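# Seat the axle in the empty green saddle using four arms

## Task

Put the axle into the green saddle that is currently empty, so that every other object ends up standing where it was at the start. It only counts if the axle stays seated with no robot holding it, so release it and pull the gripper away afterwards.

## Robot and tools

Setup: four identical i2rt Big YAM arms, named arm1, arm2, arm3 and arm4. Each has six revolute joints, a two-finger gripper and a wrist camera. A fixed room camera, cam_high, also views the scene. With joints 1 and 6 at 0 and the hand level and forward, the wrist camera rides on top of the hand and looks toward the fingertips. The hand can reach about 1.0 m from the joint1 axis. Joints move at different speeds, so the path between two postures may sweep wide.

Frames: there is one shared scene frame with its origin on the floor and +z up. The hand point is midway between the fingertips. The hand's z axis runs along the fingers, and its y axis is the direction the fingers open and close. Each robot's foot has its own real pose, which is never printed. Camera calibration (K, distortion, T_world_to_cam and pos_world, in metres) is given per camera. The numbers can be slightly off; wrist camera poses are derived from reported joint angles, so they carry extra error.

execute_actions: the argument actions is a list containing exactly one action, or none. An empty list just returns the state and images. An action is an object keyed by robot name (arm1 to arm4). Under each name goes joints, an object of absolute joint targets keyed by name. The targets are not offsets. Ranges and done-tolerances:
- joint1_rad: -2.879 to 2.879, ±0.045. It turns the arm about its foot; positive is counter-clockwise seen from above, and 0 faces the way the foot faces.
- joint2_rad: 0 to 3.141, ±0.14. This is the shoulder; 0 has the upper arm pointing back roughly level, and increasing it lifts the arm and then swings it forward.
- joint3_rad: 0 to 3.019, ±0.09. This is the elbow; 0 is folded and positive opens it.
- joint4_rad: -1.692 to 1.57, ±0.055. This pitches the hand; positive tilts the fingers up.
- joint5_rad: -1.57 to 1.57, ±0.03. This swings the hand sideways; positive is toward the arm's right.
- joint6_rad: -2.094 to 2.094, ±0.035. This rolls the hand; positive is clockwise viewed from behind the hand.
- gripper_m: 0 to 0.093 m, ±0.003. This is the fingertip gap; each finger pad can squeeze with roughly 50 to 62 N, or less on some grippers.

Angles are in radians and the gripper is in metres. You may name any subset of joints and robots. Every motion in the action starts at once and may finish at different times. A joint or robot you leave out can still be pushing toward its previous target. An unknown key or out-of-range value makes the whole call refused, and nothing moves.

The optional cameras argument is a list of camera names (arm1_cam_wrist, arm2_cam_wrist, arm3_cam_wrist, arm4_cam_wrist, cam_high, or all). Omitted, null or ["all"] returns every camera, and [] returns none. Images are taken when the call ends, and the pictures line gives their order.

Reading results: joint_status tells how each commanded motion ended.
- off_target: the joint stopped short and may still be pushing.
- contact_stop or time_out: the joint now holds where it stopped. After time_out a joint may keep a target near its position and keep pushing; on_its_own lists this.
- joint command not followed (often followed by a cause: line): a self/inter-arm clearance check held back that arm's joint targets, though the gripper command still runs. Those joints show not_followed, and the arm may retry them on later actions until you send targets that pass.

on_its_own describes what joints do without a command; its "held at" value is a target, not a position. To relieve a pushing joint, command it to its reported position. A target very near the current position may not move the joint at all. Loaded joints sag. If one call reports a stop, the later execute_actions, wait and finished_scene calls in that same reply are skipped.

wait: seconds, from 0 to 10. It commands nothing and returns the same state and images as an empty action.

zoom_image: camera (one of the five names) and region [x0, y0, x1, y1] in that camera's pixels from the top-left. The region can be at most 504 by 504. It works only on cameras with full images in the latest result.

read_manual: optional section, "licences" only. It just returns licence text.

finished_scene: scene is the number of the current scene. Call it only once the axle is seated and the gripper has let go and backed off. It is final, and its result gives the next task.

Safety:
- The arms do not halt on contact and can press hard. Hard presses between two robots fail the run, and hard hits may too. Nothing in the state reports robot-robot contact. The clearance check may act too late, and it ignores fingers, gripper housings and wrist cameras.
- The arms do not wait for one another.
- Knocking anything out of the work area or onto the floor fails the task. Drops, slips and slams also cost.
- Loose objects may occasionally be nudged by an outside push.
- Motors heat while holding loads, even during your thinking. A MOTOR HOT line appears from 85 °C. At 100 °C an OVER-TEMPERATURE FAULT drops that arm until it cools, and its joint_status reads limit_stop_at_motor_heat; resend targets afterwards. Some heat carries over into later scenes.
- The robot holds its last command while you think, so keep replies short. Shorter robot motion time is better.

Each tool is called after ">>>" by a JSON object that holds its "api" and its "payload".

## Session

>>> {"api": "execute_actions", "payload": {"actions": []}}

Scene clock: 0.00 s.
Motor temperatures (°C, as the motors report them): arm1=[24 23 28 21 22 23] | arm2=[25 27 28 25 24 25] | arm3=[25 25 26 23 25 22] | arm4=[25 23 24 24 25 25]
arm1.joint_positions: joint1_rad=+0.846 joint2_rad=+0.472 joint3_rad=+1.399 joint4_rad=-1.445 joint5_rad=-0.208 joint6_rad=+0.496 gripper_m=+0.094
arm1.joint_status: not commanded
arm1.hand: x=-0.4950 y=+0.2758 z=+1.3559 quat_wxyz=(-0.504, -0.450, -0.737, -0.027) (m; scene frame)
arm2.joint_positions: joint1_rad=+0.895 joint2_rad=+0.574 joint3_rad=+1.326 joint4_rad=-1.332 joint5_rad=+0.297 joint6_rad=-0.146 gripper_m=+0.094
arm2.joint_status: not commanded
arm2.hand: x=-0.7763 y=-0.1691 z=+1.3454 quat_wxyz=(-0.307, +0.820, -0.302, -0.377) (m; scene frame)
arm3.joint_positions: joint1_rad=+0.667 joint2_rad=+0.539 joint3_rad=+1.426 joint4_rad=-1.367 joint5_rad=+0.095 joint6_rad=+0.164 gripper_m=+0.094
arm3.joint_status: not commanded
arm3.hand: x=+0.7417 y=+0.1871 z=+1.3278 quat_wxyz=(-0.462, -0.469, -0.715, +0.236) (m; scene frame)
arm4.joint_positions: joint1_rad=+0.818 joint2_rad=+0.461 joint3_rad=+1.332 joint4_rad=-1.324 joint5_rad=+0.139 joint6_rad=+0.259 gripper_m=+0.095
arm4.joint_status: not commanded
arm4.hand: x=+0.5346 y=-0.2061 z=+1.3715 quat_wxyz=(-0.190, +0.714, -0.453, -0.499) (m; scene frame)
pictures: arm1_cam_wrist, arm2_cam_wrist, arm3_cam_wrist, arm4_cam_wrist, cam_high
camera_calibration (this result's frames):
arm1_cam_wrist: T_world_to_cam=[[-0.646264, -0.590573, -0.483287, 0.494653], [-0.51408, 0.804968, -0.296223, -0.0733949], [0.563972, 0.0570105, -0.823824, 1.50616], [0, 0, 0, 1]] pos_world=[-0.567484, 0.265342, 1.45813]
arm2_cam_wrist: T_world_to_cam=[[0.725426, 0.631228, 0.274424, 0.3029], [0.687357, -0.643495, -0.336831, 0.885439], [-0.0360269, 0.432973, -0.900687, 1.38306], [0, 0, 0, 1]] pos_world=[-0.778516, -0.220253, 1.46083]
arm3_cam_wrist: T_world_to_cam=[[-0.894939, -0.434285, -0.102376, 0.878463], [-0.350466, 0.826195, -0.441107, 0.691597], [0.276149, -0.358884, -0.891596, 1.16797], [0, 0, 0, 1]] pos_world=[0.706018, 0.229276, 1.43636]
arm4_cam_wrist: T_world_to_cam=[[0.838713, 0.511663, -0.186445, -0.0823346], [0.38037, -0.795426, -0.471822, 0.287252], [-0.389717, 0.324806, -0.861755, 1.57996], [0, 0, 0, 1]] pos_world=[0.575531, -0.242566, 1.48172]
Images, in order (width x height): arm1_cam_wrist 504x504, arm2_cam_wrist 504x504, arm3_cam_wrist 504x504, arm4_cam_wrist 504x504, cam_high 504x504.

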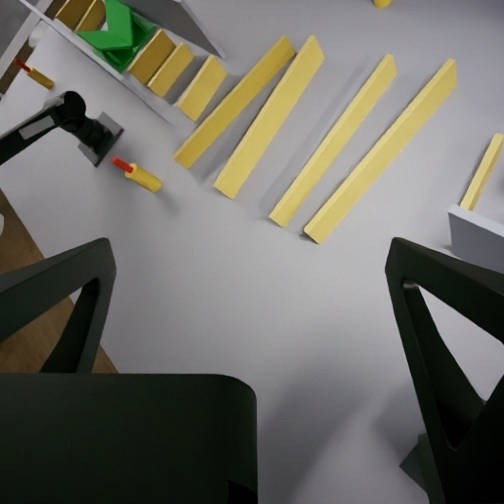

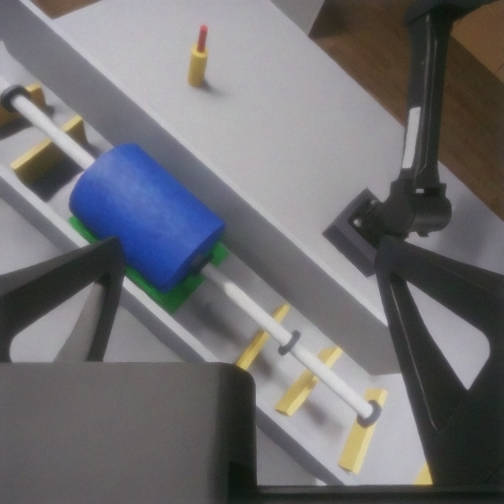

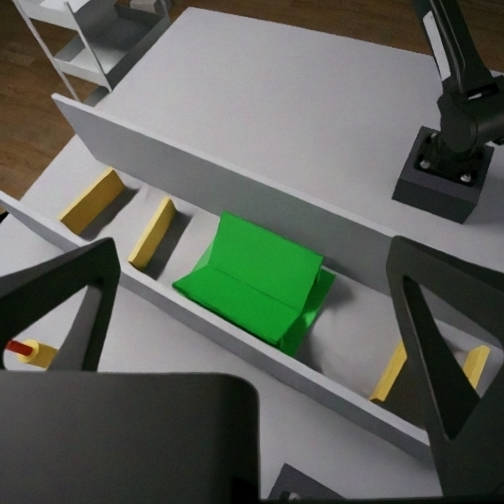

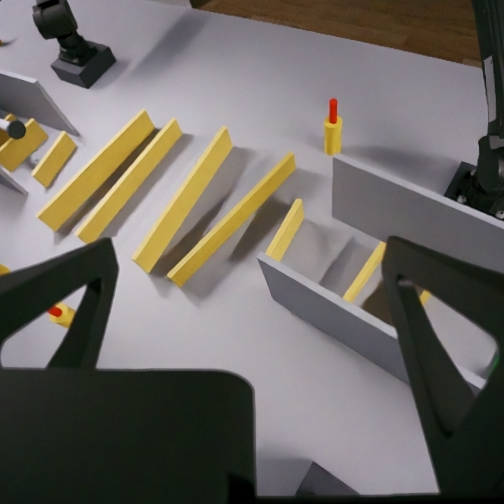

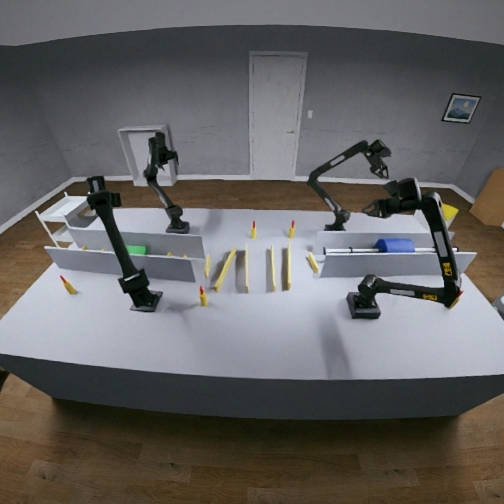

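>>> {"api": "execute_actions", "payload": {"actions": []}}

Scene clock: 3.23 s.
Motor temperatures (°C, as the motors report them): arm1=[24 23 28 22 22 23] | arm2=[25 27 28 25 24 25] | arm3=[25 25 27 23 25 22] | arm4=[25 23 24 24 25 25]
arm1.joint_positions: joint1_rad=+0.846 joint2_rad=+0.472 joint3_rad=+1.399 joint4_rad=-1.445 joint5_rad=-0.208 joint6_rad=+0.496 gripper_m=+0.094
arm1.joint_status: not commanded
arm1.hand: x=-0.4950 y=+0.2758 z=+1.3559 quat_wxyz=(-0.504, -0.450, -0.737, -0.027) (m; scene frame)
arm2.joint_positions: joint1_rad=+0.895 joint2_rad=+0.574 joint3_rad=+1.326 joint4_rad=-1.332 joint5_rad=+0.297 joint6_rad=-0.146 gripper_m=+0.094
arm2.joint_status: not commanded
arm2.hand: x=-0.7763 y=-0.1691 z=+1.3454 quat_wxyz=(-0.307, +0.820, -0.302, -0.377) (m; scene frame)
arm3.joint_positions: joint1_rad=+0.667 joint2_rad=+0.539 joint3_rad=+1.426 joint4_rad=-1.367 joint5_rad=+0.095 joint6_rad=+0.164 gripper_m=+0.094
arm3.joint_status: not commanded
arm3.hand: x=+0.7417 y=+0.1871 z=+1.3278 quat_wxyz=(-0.462, -0.469, -0.715, +0.236) (m; scene frame)
arm4.joint_positions: joint1_rad=+0.818 joint2_rad=+0.461 joint3_rad=+1.332 joint4_rad=-1.324 joint5_rad=+0.139 joint6_rad=+0.259 gripper_m=+0.095
arm4.joint_status: not commanded
arm4.hand: x=+0.5346 y=-0.2061 z=+1.3715 quat_wxyz=(-0.190, +0.714, -0.453, -0.499) (m; scene frame)
pictures: arm1_cam_wrist, arm2_cam_wrist, arm3_cam_wrist, arm4_cam_wrist, cam_high
camera_calibration (this result's frames):
arm1_cam_wrist: T_world_to_cam=[[-0.646264, -0.590573, -0.483287, 0.494653], [-0.51408, 0.804968, -0.296223, -0.0733949], [0.563972, 0.0570105, -0.823824, 1.50616], [0, 0, 0, 1]] pos_world=[-0.567484, 0.265342, 1.45813]
arm2_cam_wrist: T_world_to_cam=[[0.725426, 0.631228, 0.274424, 0.3029], [0.687357, -0.643495, -0.336831, 0.885439], [-0.0360269, 0.432973, -0.900687, 1.38306], [0, 0, 0, 1]] pos_world=[-0.778516, -0.220253, 1.46083]
arm3_cam_wrist: T_world_to_cam=[[-0.894939, -0.434285, -0.102376, 0.878463], [-0.350466, 0.826195, -0.441107, 0.691597], [0.276149, -0.358884, -0.891596, 1.16797], [0, 0, 0, 1]] pos_world=[0.706018, 0.229276, 1.43636]
arm4_cam_wrist: T_world_to_cam=[[0.838713, 0.511663, -0.186445, -0.0823346], [0.38037, -0.795426, -0.471822, 0.287252], [-0.389717, 0.324806, -0.861755, 1.57996], [0, 0, 0, 1]] pos_world=[0.575531, -0.242566, 1.48172]
Images, in order (width x height): arm1_cam_wrist 504x504, arm2_cam_wrist 504x504, arm3_cam_wrist 504x504, arm4_cam_wrist 504x504, cam_high 504x504.

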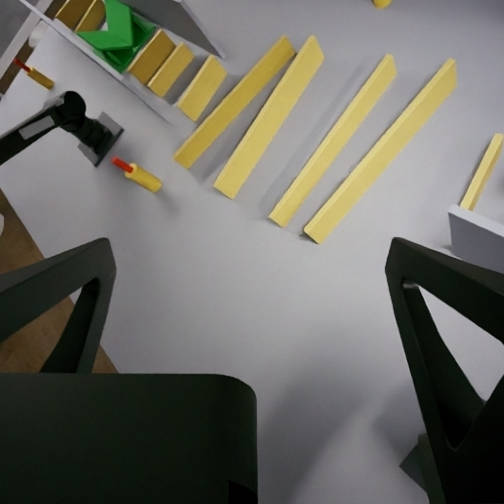

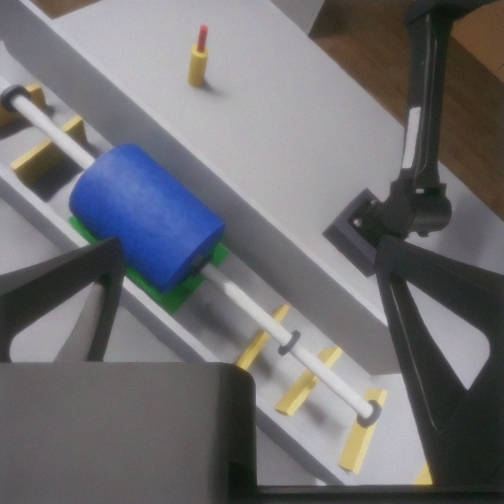

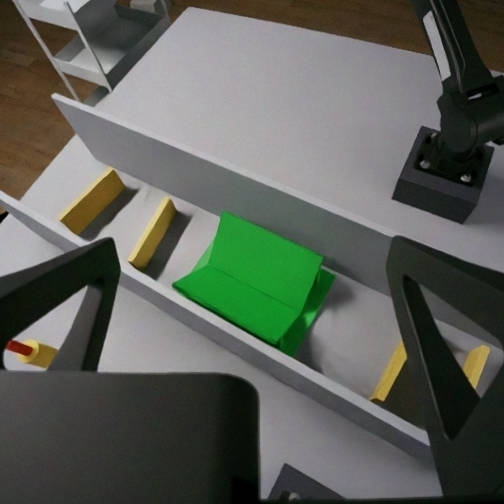

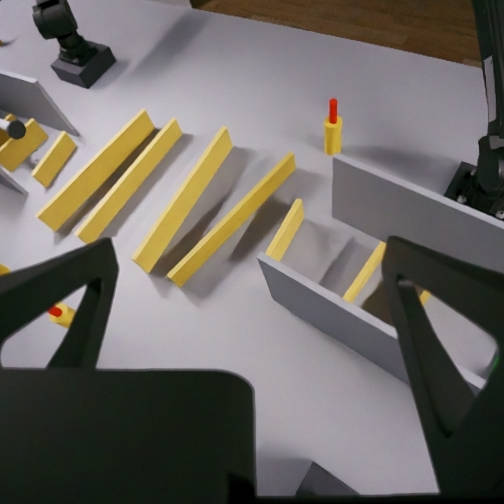

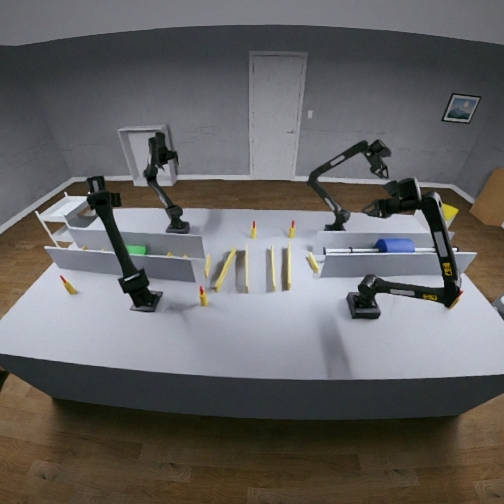

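>>> {"api": "execute_actions", "payload": {"actions": [{"arm1":{"joints":{"joint1_rad":-0.94,"joint4_rad":-1.64,"joint5_rad":0,"joint6_rad":0.61}},"arm2":{"joints":{"joint1_rad":0.385,"joint4_rad":-1.51,"joint5_rad":0,"joint6_rad":1.95}},"arm3":{"joints":{"joint1_rad":-0.98,"joint4_rad":-1.63,"joint5_rad":0,"joint6_rad":0.55}},"arm4":{"joints":{"joint1_rad":0.48,"joint4_rad":-1.54,"joint5_rad":0,"joint6_rad":2.06}}}], "cameras": []}}

>>> {"api": "execute_actions", "payload": {"actions": [{"arm1":{"joints":{"joint2_rad":2.0,"joint3_rad":2.12}},"arm2":{"joints":{"joint2_rad":1.32,"joint3_rad":1.30}},"arm3":{"joints":{"joint2_rad":1.5,"joint3_rad":2.11}}}], "cameras": ["arm1_cam_wrist","arm2_cam_wrist"]}}

Scene clock: 7.43 s.
Motor temperatures (°C, as the motors report them): arm1=[24 23 29 22 22 23] | arm2=[25 27 29 25 24 25] | arm3=[25 25 28 23 25 22] | arm4=[25 23 25 24 25 25]
arm1.joint_positions: joint1_rad=-0.931 joint2_rad=+0.472 joint3_rad=+1.399 joint4_rad=-1.630 joint5_rad=-0.002 joint6_rad=+0.600 gripper_m=+0.094
arm1.joint_status: all done
arm1.hand: x=-0.7410 y=+0.2738 z=+1.3196 quat_wxyz=(-0.247, -0.905, -0.018, +0.347) (m; scene frame)
arm2.joint_positions: joint1_rad=+0.395 joint2_rad=+0.574 joint3_rad=+1.326 joint4_rad=-1.494 joint5_rad=+0.003 joint6_rad=+1.942 gripper_m=+0.094
arm2.joint_status: all done
arm2.hand: x=-0.7135 y=-0.1609 z=+1.3096 quat_wxyz=(+0.148, +0.004, -0.916, -0.372) (m; scene frame)
arm3.joint_positions: joint1_rad=-0.975 joint2_rad=+0.539 joint3_rad=+1.426 joint4_rad=-1.616 joint5_rad=+0.002 joint6_rad=+0.539 gripper_m=+0.094
arm3.joint_status: all done
arm3.hand: x=+0.5100 y=+0.2689 z=+1.2784 quat_wxyz=(-0.213, -0.912, -0.008, +0.352) (m; scene frame)
arm4.joint_positions: joint1_rad=+0.486 joint2_rad=+0.461 joint3_rad=+1.332 joint4_rad=-1.528 joint5_rad=+0.003 joint6_rad=+2.051 gripper_m=+0.095
arm4.joint_status: all done
arm4.hand: x=+0.5770 y=-0.2108 z=+1.3278 quat_wxyz=(+0.203, -0.012, -0.897, -0.393) (m; scene frame)
pictures: none
No camera images: the call's "cameras" was empty. Leave "cameras" out to get every camera's image.

Scene clock: 9.37 s.
Motor temperatures (°C, as the motors report them): arm1=[24 23 29 22 22 23] | arm2=[25 27 29 25 24 25] | arm3=[25 25 28 23 25 22] | arm4=[25 23 25 24 25 25]
arm1.joint_positions: joint1_rad=-0.931 joint2_rad=+2.037 joint3_rad=+2.087 joint4_rad=-1.638 joint5_rad=-0.002 joint6_rad=+0.601 gripper_m=+0.094
arm1.joint_status: all done
arm1.hand: x=-1.1437 y=-0.0242 z=+1.0273 quat_wxyz=(+0.002, -1.000, -0.019, -0.002) (m; scene frame)
arm2.joint_positions: joint1_rad=+0.395 joint2_rad=+1.331 joint3_rad=+1.297 joint4_rad=-1.497 joint5_rad=+0.003 joint6_rad=+1.942 gripper_m=+0.094
arm2.joint_status: all done
arm2.hand: x=-0.7844 y=+0.0128 z=+1.0774 quat_wxyz=(+0.007, +0.006, -1.000, -0.017) (m; scene frame)
arm3.joint_positions: joint1_rad=-0.975 joint2_rad=+1.518 joint3_rad=+2.053 joint4_rad=-1.625 joint5_rad=+0.002 joint6_rad=+0.540 gripper_m=+0.094
arm3.joint_status: all done
arm3.hand: x=+0.2081 y=+0.0809 z=+1.2545 quat_wxyz=(-0.124, -0.970, -0.008, +0.207) (m; scene frame)
arm4.joint_positions: joint1_rad=+0.486 joint2_rad=+0.461 joint3_rad=+1.332 joint4_rad=-1.528 joint5_rad=+0.003 joint6_rad=+2.051 gripper_m=+0.095
arm4.joint_status: not commanded
arm4.hand: x=+0.5770 y=-0.2108 z=+1.3278 quat_wxyz=(+0.203, -0.012, -0.897, -0.393) (m; scene frame)
pictures: arm1_cam_wrist, arm2_cam_wrist
camera_calibration (this result's frames):
arm1_cam_wrist: T_world_to_cam=[[-0.0419538, 0.998946, 0.0186086, -0.0465091], [0.811117, 0.0231786, 0.584424, 0.329337], [0.583377, 0.0396126, -0.811235, 1.62721], [0, 0, 0, 1]] pos_world=[-1.21836, -0.0256315, 1.12844]
arm2_cam_wrist: T_world_to_cam=[[0.0112007, -0.999237, -0.0374138, 0.0640688], [-0.79862, -0.0314553, 0.601013, -1.26606], [-0.601731, 0.0231477, -0.798363, 0.513906], [0, 0, 0, 1]] pos_world=[-0.702588, 0.0122999, 1.1736]
Images, in order (width x height): arm1_cam_wrist 504x504, arm2_cam_wrist 504x504.

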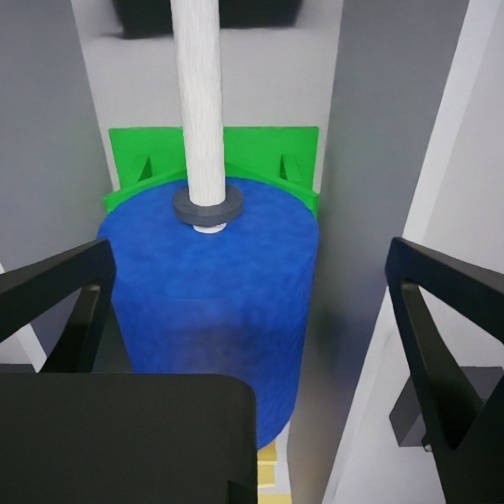

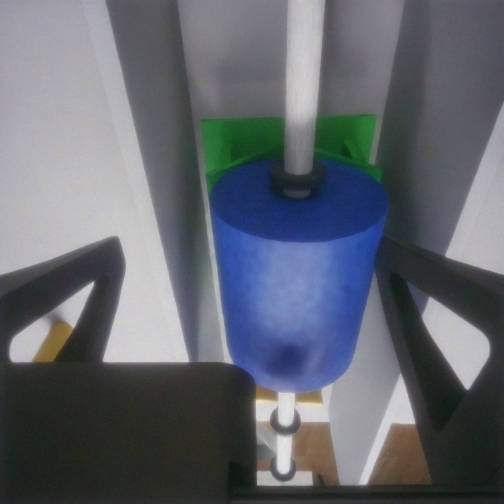

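>>> {"api": "execute_actions", "payload": {"actions": [{"arm1":{"joints":{"joint1_rad":-0.893,"joint2_rad":2.055,"joint3_rad":1.887,"joint4_rad":-1.37,"joint6_rad":0.64}},"arm2":{"joints":{"joint1_rad":0.423,"joint2_rad":1.375,"joint3_rad":0.932,"joint4_rad":-1.10,"joint6_rad":1.97}}}], "cameras": ["arm1_cam_wrist","arm2_cam_wrist"]}}

Scene clock: 12.33 s.
Motor temperatures (°C, as the motors report them): arm1=[24 24 30 22 22 23] | arm2=[25 27 29 25 24 25] | arm3=[25 25 29 23 25 22] | arm4=[25 23 25 24 25 25]
arm1.joint_positions: joint1_rad=-0.896 joint2_rad=+2.061 joint3_rad=+1.874 joint4_rad=-1.383 joint5_rad=-0.002 joint6_rad=+0.630 gripper_m=+0.094
arm1.joint_status: all done
arm1.hand: x=-1.1356 y=-0.0457 z=+0.9315 quat_wxyz=(-0.003, -1.000, -0.022, +0.005) (m; scene frame)
arm2.joint_positions: joint1_rad=+0.412 joint2_rad=+1.378 joint3_rad=+0.934 joint4_rad=-1.116 joint5_rad=+0.003 joint6_rad=+1.962 gripper_m=+0.094
arm2.joint_status: all done
arm2.hand: x=-0.7808 y=-0.0143 z=+0.9267 quat_wxyz=(+0.002, +0.005, -1.000, -0.003) (m; scene frame)
arm3.joint_positions: joint1_rad=-0.975 joint2_rad=+1.518 joint3_rad=+2.053 joint4_rad=-1.625 joint5_rad=+0.002 joint6_rad=+0.540 gripper_m=+0.094
arm3.joint_status: not commanded
arm3.hand: x=+0.2081 y=+0.0809 z=+1.2545 quat_wxyz=(-0.124, -0.970, -0.008, +0.207) (m; scene frame)
arm4.joint_positions: joint1_rad=+0.486 joint2_rad=+0.461 joint3_rad=+1.332 joint4_rad=-1.528 joint5_rad=+0.003 joint6_rad=+2.051 gripper_m=+0.095
arm4.joint_status: not commanded
arm4.hand: x=+0.5770 y=-0.2108 z=+1.3278 quat_wxyz=(+0.203, -0.012, -0.897, -0.393) (m; scene frame)
pictures: arm1_cam_wrist, arm2_cam_wrist
camera_calibration (this result's frames):
arm1_cam_wrist: T_world_to_cam=[[-0.0478987, 0.998815, 0.00860493, -0.0203691], [0.819235, 0.0343553, 0.572427, 0.400125], [0.571454, 0.034468, -0.81991, 1.53998], [0, 0, 0, 1]] pos_world=[-1.2088, -0.0464816, 1.03378]
arm2_cam_wrist: T_world_to_cam=[[0.00926779, -0.999908, -0.00988807, 0.0043248], [-0.804877, -0.0133272, 0.593292, -1.17099], [-0.59337, 0.00246017, -0.804926, 0.408735], [0, 0, 0, 1]] pos_world=[-0.700012, -0.0122871, 1.02378]
Images, in order (width x height): arm1_cam_wrist 504x504, arm2_cam_wrist 504x504.

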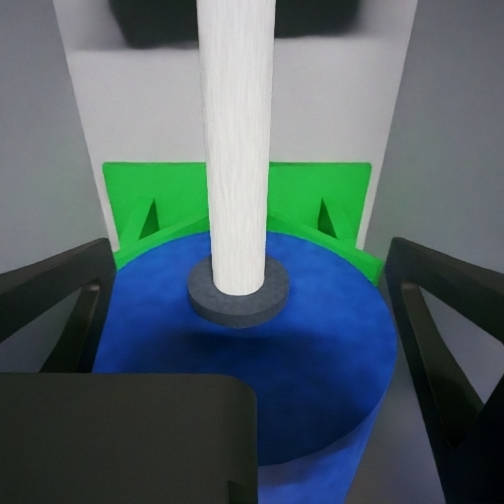

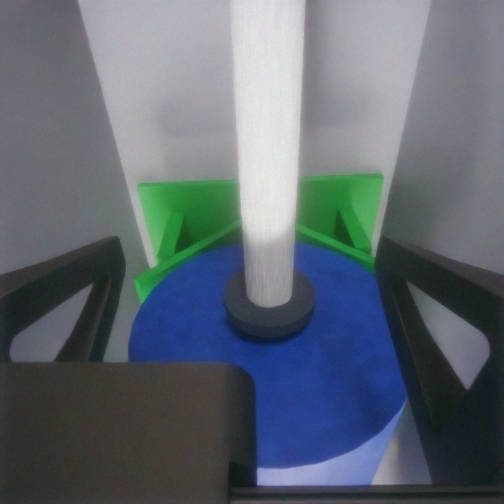

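>>> {"api": "execute_actions", "payload": {"actions": [{"arm1":{"joints":{"joint2_rad":2.12,"joint3_rad":1.837,"joint4_rad":-1.262}},"arm2":{"joints":{"joint1_rad":0.43,"joint2_rad":1.44,"joint3_rad":0.837,"joint4_rad":-0.95}}}], "cameras": ["arm1_cam_wrist","arm2_cam_wrist"]}}

Scene clock: 14.43 s.
Motor temperatures (°C, as the motors report them): arm1=[24 24 30 22 22 23] | arm2=[25 27 29 25 24 25] | arm3=[25 26 30 23 25 22] | arm4=[25 23 25 24 25 25]
arm1.joint_positions: joint1_rad=-0.896 joint2_rad=+2.120 joint3_rad=+1.827 joint4_rad=-1.275 joint5_rad=-0.002 joint6_rad=+0.630 gripper_m=+0.094
arm1.joint_status: all done
arm1.hand: x=-1.1424 y=-0.0510 z=+0.8772 quat_wxyz=(-0.003, -1.000, -0.022, +0.006) (m; scene frame)
arm2.joint_positions: joint1_rad=+0.417 joint2_rad=+1.445 joint3_rad=+0.836 joint4_rad=-0.965 joint5_rad=+0.003 joint6_rad=+1.962 gripper_m=+0.094
arm2.joint_status: all done
arm2.hand: x=-0.7785 y=-0.0240 z=+0.8719 quat_wxyz=(-0.001, +0.007, -1.000, +0.003) (m; scene frame)
arm3.joint_positions: joint1_rad=-0.975 joint2_rad=+1.518 joint3_rad=+2.053 joint4_rad=-1.625 joint5_rad=+0.002 joint6_rad=+0.540 gripper_m=+0.094
arm3.joint_status: not commanded
arm3.hand: x=+0.2081 y=+0.0809 z=+1.2545 quat_wxyz=(-0.124, -0.970, -0.008, +0.207) (m; scene frame)
arm4.joint_positions: joint1_rad=+0.486 joint2_rad=+0.461 joint3_rad=+1.332 joint4_rad=-1.528 joint5_rad=+0.003 joint6_rad=+2.051 gripper_m=+0.095
arm4.joint_status: not commanded
arm4.hand: x=+0.5770 y=-0.2108 z=+1.3278 quat_wxyz=(+0.203, -0.012, -0.897, -0.393) (m; scene frame)
pictures: arm1_cam_wrist, arm2_cam_wrist
camera_calibration (this result's frames):
arm1_cam_wrist: T_world_to_cam=[[-0.0478958, 0.998819, 0.00815815, -0.0145832], [0.819576, 0.0346294, 0.571922, 0.437866], [0.570964, 0.0340789, -0.820267, 1.49923], [0, 0, 0, 1]] pos_world=[-1.21557, -0.0516892, 0.979463]
arm2_cam_wrist: T_world_to_cam=[[0.0131492, -0.999907, 0.00350354, -0.0145846], [-0.808181, -0.00856462, 0.588871, -1.13536], [-0.588787, -0.0105747, -0.808219, 0.372129], [0, 0, 0, 1]] pos_world=[-0.698283, -0.020372, 0.969396]
Images, in order (width x height): arm1_cam_wrist 504x504, arm2_cam_wrist 504x504.

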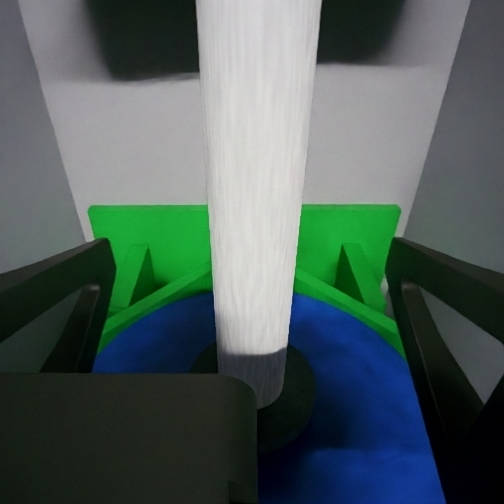

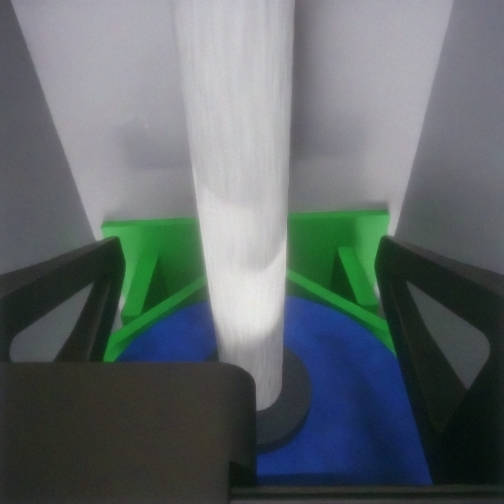

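>>> {"api": "execute_actions", "payload": {"actions": [{"arm1":{"joints":{"joint2_rad":2.13,"gripper_m":0}},"arm2":{"joints":{"joint6_rad":1.92,"gripper_m":0}}}], "cameras": []}}

>>> {"api": "execute_actions", "payload": {"actions": [{"arm1":{"joints":{"joint2_rad":2.02,"joint3_rad":2.04,"joint4_rad":-1.46}},"arm2":{"joints":{"joint2_rad":1.30,"joint3_rad":1.04,"joint4_rad":-1.205}}}], "cameras": ["arm1_cam_wrist","arm2_cam_wrist"]}}

Scene clock: 16.07 s.
Motor temperatures (°C, as the motors report them): arm1=[24 24 30 22 22 23] | arm2=[25 27 29 25 24 25] | arm3=[25 26 31 23 25 22] | arm4=[25 23 26 24 25 25]
arm1.joint_positions: joint1_rad=-0.896 joint2_rad=+2.120 joint3_rad=+1.826 joint4_rad=-1.275 joint5_rad=+0.001 joint6_rad=+0.634 gripper_m=+0.024
arm1.joint_status: gripper_m off_target (ended at +0.024, target +0.000); the others done
arm1.hand: x=-1.1426 y=-0.0505 z=+0.8770 quat_wxyz=(-0.002, -1.000, -0.020, +0.006) (m; scene frame)
arm2.joint_positions: joint1_rad=+0.417 joint2_rad=+1.445 joint3_rad=+0.836 joint4_rad=-0.960 joint5_rad=+0.004 joint6_rad=+1.932 gripper_m=+0.024
arm2.joint_status: gripper_m off_target (ended at +0.024, target +0.000); the others done
arm2.hand: x=-0.7788 y=-0.0226 z=+0.8719 quat_wxyz=(-0.001, +0.022, -1.000, +0.000) (m; scene frame)
arm3.joint_positions: joint1_rad=-0.975 joint2_rad=+1.518 joint3_rad=+2.053 joint4_rad=-1.625 joint5_rad=+0.002 joint6_rad=+0.540 gripper_m=+0.094
arm3.joint_status: not commanded
arm3.hand: x=+0.2081 y=+0.0809 z=+1.2545 quat_wxyz=(-0.124, -0.970, -0.008, +0.207) (m; scene frame)
arm4.joint_positions: joint1_rad=+0.486 joint2_rad=+0.461 joint3_rad=+1.332 joint4_rad=-1.528 joint5_rad=+0.003 joint6_rad=+2.051 gripper_m=+0.095
arm4.joint_status: not commanded
arm4.hand: x=+0.5770 y=-0.2108 z=+1.3278 quat_wxyz=(+0.203, -0.012, -0.897, -0.393) (m; scene frame)
pictures: none
No camera images: the call's "cameras" was empty. Leave "cameras" out to get every camera's image.

Scene clock: 17.50 s.
Motor temperatures (°C, as the motors report them): arm1=[24 25 30 22 22 23] | arm2=[25 27 30 25 24 25] | arm3=[25 26 31 23 25 22] | arm4=[25 23 26 24 25 25]
arm1.joint_positions: joint1_rad=-0.896 joint2_rad=+2.078 joint3_rad=+1.974 joint4_rad=-1.454 joint5_rad=-0.002 joint6_rad=+0.633 gripper_m=+0.024
arm1.joint_status: all done
arm1.hand: x=-1.1449 y=-0.0536 z=+0.9585 quat_wxyz=(-0.007, -1.000, -0.021, +0.010) (m; scene frame)
arm2.joint_positions: joint1_rad=+0.425 joint2_rad=+1.329 joint3_rad=+0.952 joint4_rad=-1.189 joint5_rad=-0.001 joint6_rad=+1.933 gripper_m=+0.024
arm2.joint_status: all done
arm2.hand: x=-0.7814 y=-0.0254 z=+0.9494 quat_wxyz=(+0.002, +0.025, -1.000, +0.000) (m; scene frame)
arm3.joint_positions: joint1_rad=-0.975 joint2_rad=+1.518 joint3_rad=+2.053 joint4_rad=-1.625 joint5_rad=+0.002 joint6_rad=+0.540 gripper_m=+0.094
arm3.joint_status: not commanded
arm3.hand: x=+0.2081 y=+0.0809 z=+1.2545 quat_wxyz=(-0.124, -0.970, -0.008, +0.207) (m; scene frame)
arm4.joint_positions: joint1_rad=+0.486 joint2_rad=+0.461 joint3_rad=+1.332 joint4_rad=-1.528 joint5_rad=+0.003 joint6_rad=+2.051 gripper_m=+0.095
arm4.joint_status: not commanded
arm4.hand: x=+0.5770 y=-0.2108 z=+1.3278 quat_wxyz=(+0.203, -0.012, -0.897, -0.393) (m; scene frame)
pictures: arm1_cam_wrist, arm2_cam_wrist
camera_calibration (this result's frames):
arm1_cam_wrist: T_world_to_cam=[[-0.0452267, 0.998976, 0.00153771, -0.00329955], [0.824262, 0.0364471, 0.565034, 0.405504], [0.564399, 0.0268221, -0.825066, 1.56417], [0, 0, 0, 1]] pos_world=[-1.21721, -0.0534376, 1.06143]
arm2_cam_wrist: T_world_to_cam=[[0.050094, -0.998741, -0.00280762, 0.0185894], [-0.802911, -0.0419433, 0.594621, -1.18558], [-0.59399, -0.0275327, -0.804001, 0.424505], [0, 0, 0, 1]] pos_world=[-0.700691, -0.0194732, 1.04632]
Images, in order (width x height): arm1_cam_wrist 504x504, arm2_cam_wrist 504x504.

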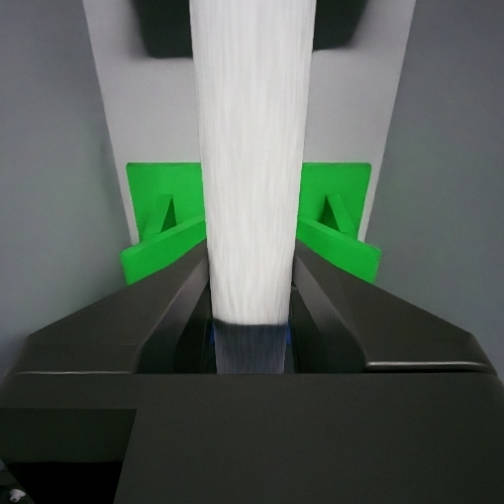

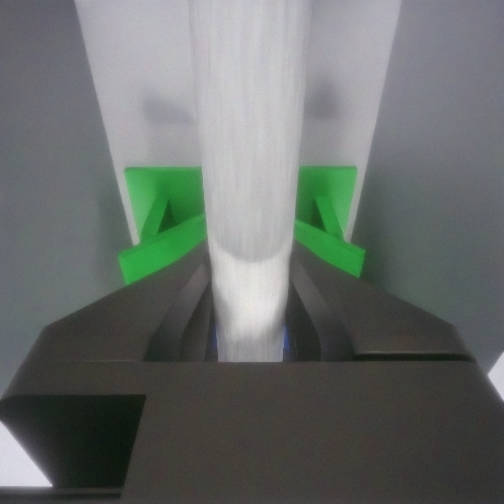

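>>> {"api": "execute_actions", "payload": {"actions": [{"arm1":{"joints":{"joint1_rad":-0.798,"joint2_rad":1.79,"joint3_rad":1.84,"joint4_rad":-1.555,"joint6_rad":0.733}},"arm2":{"joints":{"joint1_rad":0.145,"joint2_rad":1.19,"joint3_rad":1.16,"joint4_rad":-1.44,"joint6_rad":1.655}}}], "cameras": ["arm2_cam_wrist","cam_high"]}}

Scene clock: 20.97 s.
Motor temperatures (°C, as the motors report them): arm1=[24 25 31 22 22 23] | arm2=[25 27 32 25 24 25] | arm3=[25 26 32 23 25 23] | arm4=[25 23 26 24 25 25]
arm1.joint_positions: joint1_rad=-0.797 joint2_rad=+1.831 joint3_rad=+1.813 joint4_rad=-1.545 joint5_rad=+0.006 joint6_rad=+0.739 gripper_m=+0.024
arm1.joint_status: all done
arm1.hand: x=-1.0459 y=-0.0444 z=+1.0408 quat_wxyz=(-0.003, -1.000, -0.016, +0.010) (m; scene frame)
arm2.joint_positions: joint1_rad=+0.142 joint2_rad=+1.212 joint3_rad=+1.069 joint4_rad=-1.425 joint5_rad=+0.001 joint6_rad=+1.663 gripper_m=+0.024
arm2.joint_status: joint3_rad time_out (moved +0.117 of +0.208); the others done
arm2.on_its_own: joint3_rad reads +1.069 and still pushes toward +1.160 since a time_out
arm2.hand: x=-0.6820 y=-0.0206 z=+1.0298 quat_wxyz=(+0.000, +0.019, -1.000, +0.001) (m; scene frame)
arm3.joint_positions: joint1_rad=-0.975 joint2_rad=+1.518 joint3_rad=+2.053 joint4_rad=-1.625 joint5_rad=+0.002 joint6_rad=+0.540 gripper_m=+0.094
arm3.joint_status: not commanded
arm3.hand: x=+0.2081 y=+0.0809 z=+1.2545 quat_wxyz=(-0.124, -0.970, -0.008, +0.207) (m; scene frame)
arm4.joint_positions: joint1_rad=+0.486 joint2_rad=+0.461 joint3_rad=+1.332 joint4_rad=-1.528 joint5_rad=+0.003 joint6_rad=+2.051 gripper_m=+0.095
arm4.joint_status: not commanded
arm4.hand: x=+0.5770 y=-0.2108 z=+1.3278 quat_wxyz=(+0.203, -0.012, -0.897, -0.393) (m; scene frame)
pictures: arm2_cam_wrist, cam_high
camera_calibration (this result's frames):
arm2_cam_wrist: T_world_to_cam=[[0.0375362, -0.999294, -0.00139845, 0.00860463], [-0.805881, -0.0310985, 0.59126, -1.15164], [-0.590886, -0.0210667, -0.80648, 0.553187], [0, 0, 0, 1]] pos_world=[-0.601539, -0.015562, 1.12707]
Images, in order (width x height): arm2_cam_wrist 504x504, cam_high 504x504.

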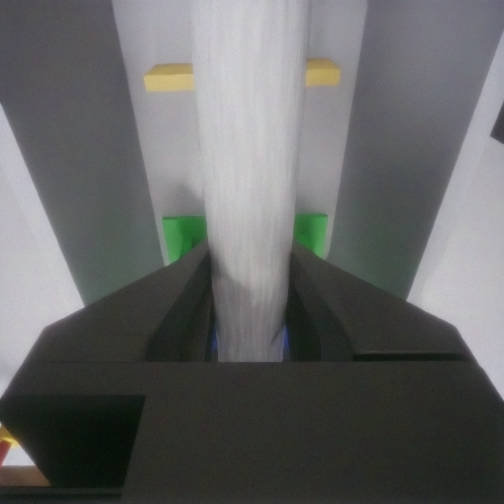

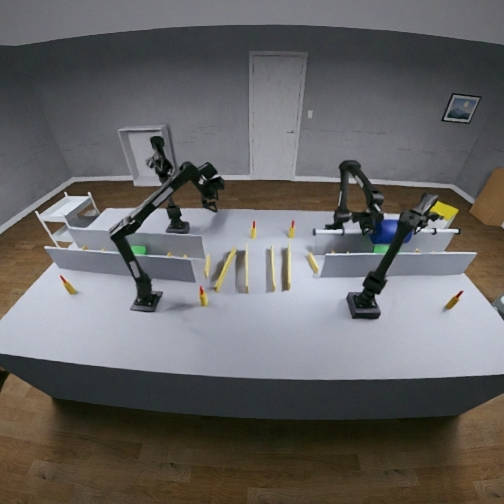

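>>> {"api": "execute_actions", "payload": {"actions": [{"arm1":{"joints":{"joint1_rad":-0.52,"joint2_rad":1.47,"joint3_rad":1.417,"joint4_rad":-1.45,"joint6_rad":1.02}},"arm2":{"joints":{"joint1_rad":-0.393,"joint2_rad":1.285,"joint3_rad":1.235,"joint4_rad":-1.40,"joint6_rad":1.13}}}], "cameras": ["arm2_cam_wrist"]}}

Scene clock: 24.47 s.
Motor temperatures (°C, as the motors report them): arm1=[24 25 31 22 22 23] | arm2=[25 27 33 25 24 25] | arm3=[25 26 32 23 25 23] | arm4=[25 23 26 24 25 25]
arm1.joint_positions: joint1_rad=-0.521 joint2_rad=+1.506 joint3_rad=+1.387 joint4_rad=-1.447 joint5_rad=+0.001 joint6_rad=+1.030 gripper_m=+0.024
arm1.joint_status: all done
arm1.hand: x=-0.8603 y=-0.0347 z=+1.0341 quat_wxyz=(-0.004, -1.000, -0.009, +0.007) (m; scene frame)
arm2.joint_positions: joint1_rad=-0.385 joint2_rad=+1.312 joint3_rad=+1.143 joint4_rad=-1.407 joint5_rad=+0.012 joint6_rad=+1.151 gripper_m=+0.024
arm2.joint_status: joint3_rad time_out (moved +0.075 of +0.166); the others done
arm2.on_its_own: joint3_rad reads +1.143 and still pushes toward +1.235 since a time_out
arm2.hand: x=-0.4958 y=-0.0126 z=+1.0249 quat_wxyz=(-0.004, +0.011, -1.000, +0.007) (m; scene frame)
arm3.joint_positions: joint1_rad=-0.975 joint2_rad=+1.518 joint3_rad=+2.053 joint4_rad=-1.625 joint5_rad=+0.002 joint6_rad=+0.540 gripper_m=+0.094
arm3.joint_status: not commanded
arm3.hand: x=+0.2081 y=+0.0809 z=+1.2545 quat_wxyz=(-0.124, -0.970, -0.008, +0.207) (m; scene frame)
arm4.joint_positions: joint1_rad=+0.486 joint2_rad=+0.461 joint3_rad=+1.332 joint4_rad=-1.528 joint5_rad=+0.003 joint6_rad=+2.051 gripper_m=+0.095
arm4.joint_status: not commanded
arm4.hand: x=+0.5770 y=-0.2108 z=+1.3278 quat_wxyz=(+0.203, -0.012, -0.897, -0.393) (m; scene frame)
pictures: arm2_cam_wrist
camera_calibration (this result's frames):
arm2_cam_wrist: T_world_to_cam=[[0.0223186, -0.999686, 0.0113656, -0.0110256], [-0.811237, -0.0114649, 0.584605, -0.994045], [-0.584291, -0.0222678, -0.811239, 0.667503], [0, 0, 0, 1]] pos_world=[-0.416144, -0.00755497, 1.12275]
Images, in order (width x height): arm2_cam_wrist 504x504.

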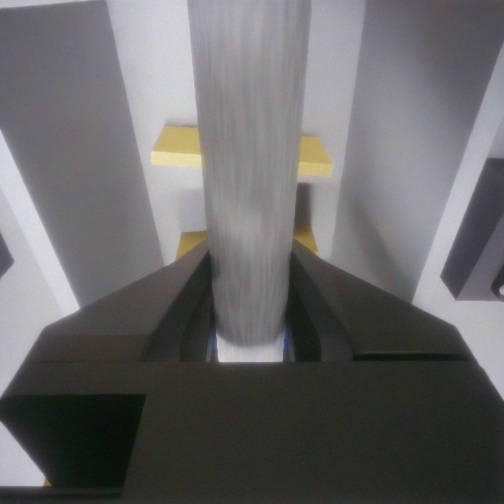

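>>> {"api": "execute_actions", "payload": {"actions": [{"arm1":{"joints":{"joint1_rad":-0.112,"joint2_rad":1.287,"joint3_rad":1.22,"joint4_rad":-1.445,"joint6_rad":1.44}},"arm2":{"joints":{"joint1_rad":-0.742,"joint2_rad":1.555,"joint3_rad":1.528,"joint4_rad":-1.43,"joint6_rad":0.80}}}], "cameras": []}}

Scene clock: 27.67 s.
Motor temperatures (°C, as the motors report them): arm1=[24 25 32 22 22 23] | arm2=[25 27 34 25 24 25] | arm3=[25 26 33 23 25 23] | arm4=[25 23 26 24 25 25]
arm1.joint_positions: joint1_rad=-0.107 joint2_rad=+1.317 joint3_rad=+1.194 joint4_rad=-1.441 joint5_rad=-0.004 joint6_rad=+1.465 gripper_m=+0.024
arm1.joint_status: all done
arm1.hand: x=-0.6776 y=-0.0199 z=+1.0320 quat_wxyz=(-0.006, -1.000, +0.001, +0.004) (m; scene frame)
arm2.joint_positions: joint1_rad=-0.740 joint2_rad=+1.598 joint3_rad=+1.425 joint4_rad=-1.417 joint5_rad=+0.003 joint6_rad=+0.821 gripper_m=+0.024
arm2.joint_status: joint3_rad time_out (moved +0.281 of +0.385); the others done
arm2.on_its_own: joint3_rad reads +1.425 and still pushes toward +1.528 since a time_out
arm2.hand: x=-0.3170 y=-0.0053 z=+1.0159 quat_wxyz=(+0.007, -0.001, -1.000, +0.010) (m; scene frame)
arm3.joint_positions: joint1_rad=-0.975 joint2_rad=+1.518 joint3_rad=+2.053 joint4_rad=-1.625 joint5_rad=+0.002 joint6_rad=+0.540 gripper_m=+0.094
arm3.joint_status: not commanded
arm3.hand: x=+0.2081 y=+0.0809 z=+1.2545 quat_wxyz=(-0.124, -0.970, -0.008, +0.207) (m; scene frame)
arm4.joint_positions: joint1_rad=+0.486 joint2_rad=+0.461 joint3_rad=+1.332 joint4_rad=-1.528 joint5_rad=+0.003 joint6_rad=+2.051 gripper_m=+0.095
arm4.joint_status: not commanded
arm4.hand: x=+0.5770 y=-0.2108 z=+1.3278 quat_wxyz=(+0.203, -0.012, -0.897, -0.393) (m; scene frame)
pictures: none
No camera images: the call's "cameras" was empty. Leave "cameras" out to get every camera's image.

>>> {"api": "execute_actions", "payload": {"actions": [{"arm1":{"joints":{"joint1_rad":0.328,"joint2_rad":1.32,"joint3_rad":1.178,"joint4_rad":-1.365,"joint6_rad":1.89}},"arm2":{"joints":{"joint1_rad":-0.93,"joint2_rad":1.885,"joint3_rad":1.955,"joint4_rad":-1.49,"joint6_rad":0.62}},"arm3":{"joints":{"joint2_rad":1.8,"joint3_rad":2.13}}}], "cameras": ["arm3_cam_wrist","cam_high"]}}

Scene clock: 30.93 s.
Motor temperatures (°C, as the motors report them): arm1=[24 25 32 22 23 23] | arm2=[25 28 36 25 24 25] | arm3=[25 26 33 23 25 23] | arm4=[25 23 26 24 25 25]
arm1.joint_positions: joint1_rad=+0.326 joint2_rad=+1.352 joint3_rad=+1.149 joint4_rad=-1.366 joint5_rad=-0.015 joint6_rad=+1.891 gripper_m=+0.024
arm1.joint_status: all done
arm1.hand: x=-0.5148 y=-0.0090 z=+1.0008 quat_wxyz=(-0.001, -1.000, -0.002, -0.002) (m; scene frame)
arm2.joint_positions: joint1_rad=-0.918 joint2_rad=+1.942 joint3_rad=+1.845 joint4_rad=-1.484 joint5_rad=-0.001 joint6_rad=+0.632 gripper_m=+0.024
arm2.joint_status: joint3_rad time_out (moved +0.420 of +0.530); the others done
arm2.on_its_own: joint3_rad reads +1.845 and still pushes toward +1.955 since a time_out
arm2.hand: x=-0.1587 y=+0.0095 z=+0.9963 quat_wxyz=(+0.005, +0.005, -1.000, +0.005) (m; scene frame)
arm3.joint_positions: joint1_rad=-0.975 joint2_rad=+1.824 joint3_rad=+2.105 joint4_rad=-1.625 joint5_rad=+0.002 joint6_rad=+0.540 gripper_m=+0.094
arm3.joint_status: all done
arm3.hand: x=+0.1283 y=+0.0316 z=+1.1121 quat_wxyz=(-0.059, -0.993, -0.008, +0.100) (m; scene frame)
arm4.joint_positions: joint1_rad=+0.486 joint2_rad=+0.461 joint3_rad=+1.332 joint4_rad=-1.528 joint5_rad=+0.003 joint6_rad=+2.051 gripper_m=+0.095
arm4.joint_status: not commanded
arm4.hand: x=+0.5770 y=-0.2108 z=+1.3278 quat_wxyz=(+0.203, -0.012, -0.897, -0.393) (m; scene frame)
pictures: arm3_cam_wrist, cam_high
camera_calibration (this result's frames):
arm3_cam_wrist: T_world_to_cam=[[-0.0131687, 0.994202, -0.106717, 0.0864951], [0.909321, 0.0562972, 0.41227, -0.576391], [0.415888, -0.091611, -0.90479, 1.07753], [0, 0, 0, 1]] pos_world=[0.0771323, 0.0451691, 1.2218]
Images, in order (width x height): arm3_cam_wrist 504x504, cam_high 504x504.

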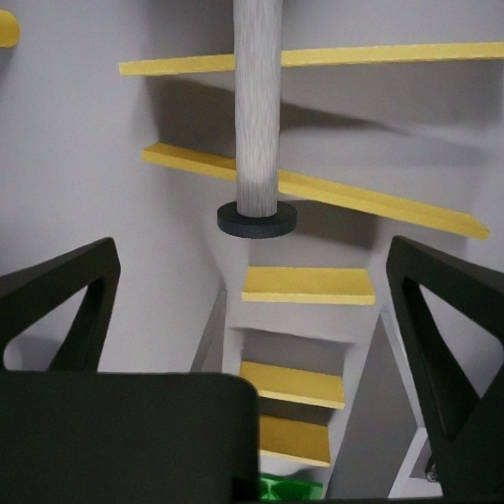

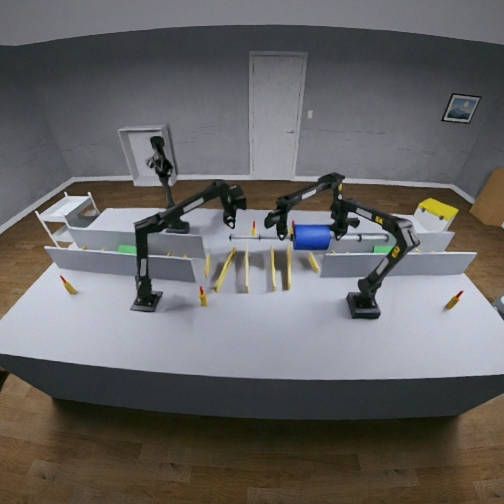

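>>> {"api": "execute_actions", "payload": {"actions": [{"arm3":{"joints":{"joint1_rad":-0.998,"joint2_rad":1.99}}}], "cameras": ["arm3_cam_wrist"]}}

Scene clock: 32.87 s.
Motor temperatures (°C, as the motors report them): arm1=[24 25 32 22 23 23] | arm2=[25 28 36 25 24 25] | arm3=[25 27 33 23 25 23] | arm4=[25 23 26 24 25 25]
arm1.joint_positions: joint1_rad=+0.326 joint2_rad=+1.352 joint3_rad=+1.149 joint4_rad=-1.366 joint5_rad=-0.015 joint6_rad=+1.891 gripper_m=+0.024
arm1.joint_status: not commanded
arm1.hand: x=-0.5148 y=-0.0090 z=+1.0008 quat_wxyz=(-0.001, -1.000, -0.002, -0.002) (m; scene frame)
arm2.joint_positions: joint1_rad=-0.918 joint2_rad=+1.942 joint3_rad=+1.845 joint4_rad=-1.484 joint5_rad=-0.001 joint6_rad=+0.632 gripper_m=+0.024
arm2.joint_status: not commanded
arm2.on_its_own: joint3_rad reads +1.845 and still pushes toward +1.955 since a time_out
arm2.hand: x=-0.1587 y=+0.0095 z=+0.9963 quat_wxyz=(+0.005, +0.005, -1.000, +0.005) (m; scene frame)
arm3.joint_positions: joint1_rad=-0.994 joint2_rad=+2.021 joint3_rad=+2.105 joint4_rad=-1.625 joint5_rad=+0.002 joint6_rad=+0.540 gripper_m=+0.094
arm3.joint_status: all done
arm3.hand: x=+0.0949 y=+0.0258 z=+0.9942 quat_wxyz=(-0.008, -1.000, +0.002, +0.016) (m; scene frame)
arm4.joint_positions: joint1_rad=+0.486 joint2_rad=+0.461 joint3_rad=+1.332 joint4_rad=-1.528 joint5_rad=+0.003 joint6_rad=+2.051 gripper_m=+0.095
arm4.joint_status: not commanded
arm4.hand: x=+0.5770 y=-0.2108 z=+1.3278 quat_wxyz=(+0.203, -0.012, -0.897, -0.393) (m; scene frame)
pictures: arm3_cam_wrist
camera_calibration (this result's frames):
arm3_cam_wrist: T_world_to_cam=[[0.0162775, 0.999859, -0.0041358, -0.0257091], [0.827675, -0.0111534, 0.561097, -0.635457], [0.560972, -0.0125563, -0.82774, 0.891821], [0, 0, 0, 1]] pos_world=[0.0260844, 0.0298159, 1.09464]
Images, in order (width x height): arm3_cam_wrist 504x504.

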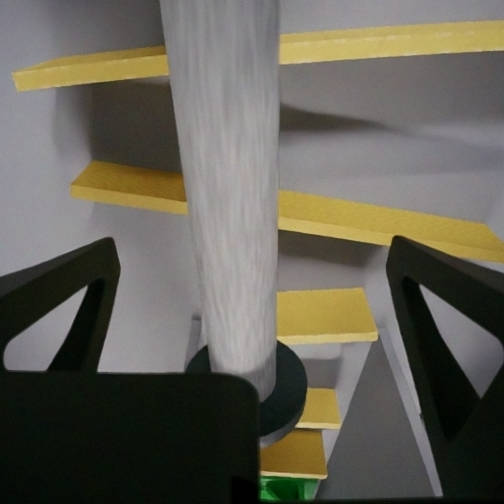

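Slightly off and shallow; adjust, then close.

>>> {"api": "execute_actions", "payload": {"actions": [{"arm3":{"joints":{"joint1_rad":-0.978,"joint2_rad":2.025,"gripper_m":0.045}}}], "cameras": ["arm3_cam_wrist"]}}

>>> {"api": "execute_actions", "payload": {"actions": [{"arm3":{"joints":{"gripper_m":0}}}], "cameras": ["arm3_cam_wrist"]}}

Scene clock: 34.17 s.
Motor temperatures (°C, as the motors report them): arm1=[24 25 32 22 23 23] | arm2=[25 28 37 25 24 25] | arm3=[25 27 33 23 25 23] | arm4=[25 23 26 24 25 25]
arm1.joint_positions: joint1_rad=+0.326 joint2_rad=+1.352 joint3_rad=+1.149 joint4_rad=-1.366 joint5_rad=-0.015 joint6_rad=+1.891 gripper_m=+0.024
arm1.joint_status: not commanded
arm1.hand: x=-0.5148 y=-0.0090 z=+1.0008 quat_wxyz=(-0.001, -1.000, -0.002, -0.002) (m; scene frame)
arm2.joint_positions: joint1_rad=-0.918 joint2_rad=+1.942 joint3_rad=+1.845 joint4_rad=-1.484 joint5_rad=-0.001 joint6_rad=+0.632 gripper_m=+0.024
arm2.joint_status: not commanded
arm2.on_its_own: joint3_rad reads +1.845 and still pushes toward +1.955 since a time_out
arm2.hand: x=-0.1587 y=+0.0095 z=+0.9963 quat_wxyz=(+0.005, +0.005, -1.000, +0.005) (m; scene frame)
arm3.joint_positions: joint1_rad=-0.984 joint2_rad=+2.021 joint3_rad=+2.105 joint4_rad=-1.625 joint5_rad=+0.002 joint6_rad=+0.540 gripper_m=+0.045
arm3.joint_status: all done
arm3.hand: x=+0.0982 y=+0.0202 z=+0.9941 quat_wxyz=(-0.008, -1.000, -0.004, +0.016) (m; scene frame)
arm4.joint_positions: joint1_rad=+0.486 joint2_rad=+0.461 joint3_rad=+1.332 joint4_rad=-1.528 joint5_rad=+0.003 joint6_rad=+2.051 gripper_m=+0.095
arm4.joint_status: not commanded
arm4.hand: x=+0.5770 y=-0.2108 z=+1.3278 quat_wxyz=(+0.203, -0.012, -0.897, -0.393) (m; scene frame)
pictures: arm3_cam_wrist
camera_calibration (this result's frames):
arm3_cam_wrist: T_world_to_cam=[[0.00597852, 0.999974, -0.00407528, -0.0192041], [0.827756, -0.00266226, 0.561082, -0.63847], [0.561056, -0.00672778, -0.82775, 0.889735], [0, 0, 0, 1]] pos_world=[0.0294206, 0.0234898, 1.09463]
Images, in order (width x height): arm3_cam_wrist 504x504.

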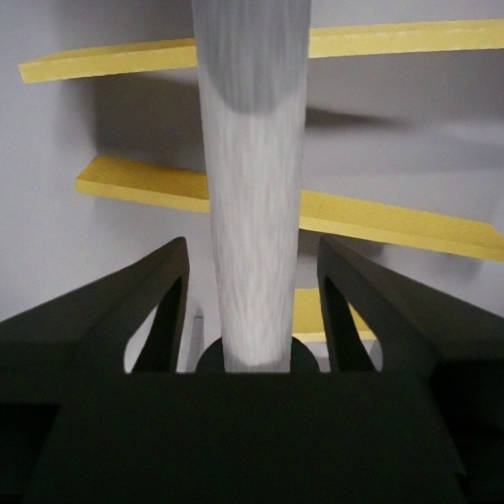

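Scene clock: 34.77 s.
Motor temperatures (°C, as the motors report them): arm1=[24 25 32 22 23 23] | arm2=[25 28 37 25 24 25] | arm3=[25 27 33 23 25 23] | arm4=[25 23 26 24 25 25]
arm1.joint_positions: joint1_rad=+0.326 joint2_rad=+1.352 joint3_rad=+1.149 joint4_rad=-1.366 joint5_rad=-0.015 joint6_rad=+1.892 gripper_m=+0.024
arm1.joint_status: not commanded
arm1.hand: x=-0.5148 y=-0.0089 z=+1.0008 quat_wxyz=(-0.001, -1.000, -0.002, -0.002) (m; scene frame)
arm2.joint_positions: joint1_rad=-0.918 joint2_rad=+1.942 joint3_rad=+1.845 joint4_rad=-1.485 joint5_rad=+0.001 joint6_rad=+0.632 gripper_m=+0.024
arm2.joint_status: not commanded
arm2.on_its_own: joint3_rad reads +1.845 and still pushes toward +1.955 since a time_out
arm2.hand: x=-0.1587 y=+0.0090 z=+0.9963 quat_wxyz=(+0.005, +0.005, -1.000, +0.006) (m; scene frame)
arm3.joint_positions: joint1_rad=-0.984 joint2_rad=+2.021 joint3_rad=+2.105 joint4_rad=-1.625 joint5_rad=+0.002 joint6_rad=+0.538 gripper_m=+0.024
arm3.joint_status: gripper_m off_target (ended at +0.024, target +0.000)
arm3.hand: x=+0.0982 y=+0.0202 z=+0.9941 quat_wxyz=(-0.008, -1.000, -0.005, +0.016) (m; scene frame)
arm4.joint_positions: joint1_rad=+0.486 joint2_rad=+0.461 joint3_rad=+1.332 joint4_rad=-1.528 joint5_rad=+0.003 joint6_rad=+2.051 gripper_m=+0.095
arm4.joint_status: not commanded
arm4.hand: x=+0.5770 y=-0.2108 z=+1.3278 quat_wxyz=(+0.203, -0.012, -0.897, -0.393) (m; scene frame)
pictures: arm3_cam_wrist
camera_calibration (this result's frames):
arm3_cam_wrist: T_world_to_cam=[[0.00407227, 0.999984, -0.00401427, -0.0190777], [0.827776, -0.00111871, 0.561058, -0.638479], [0.561044, -0.0056077, -0.827767, 0.88973], [0, 0, 0, 1]] pos_world=[0.0294173, 0.0233525, 1.09464]
Images, in order (width x height): arm3_cam_wrist 504x504.

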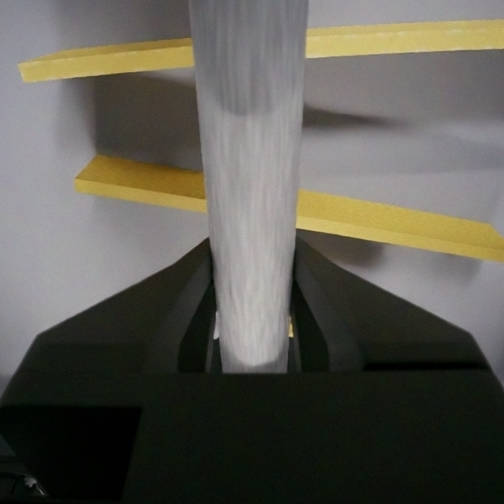

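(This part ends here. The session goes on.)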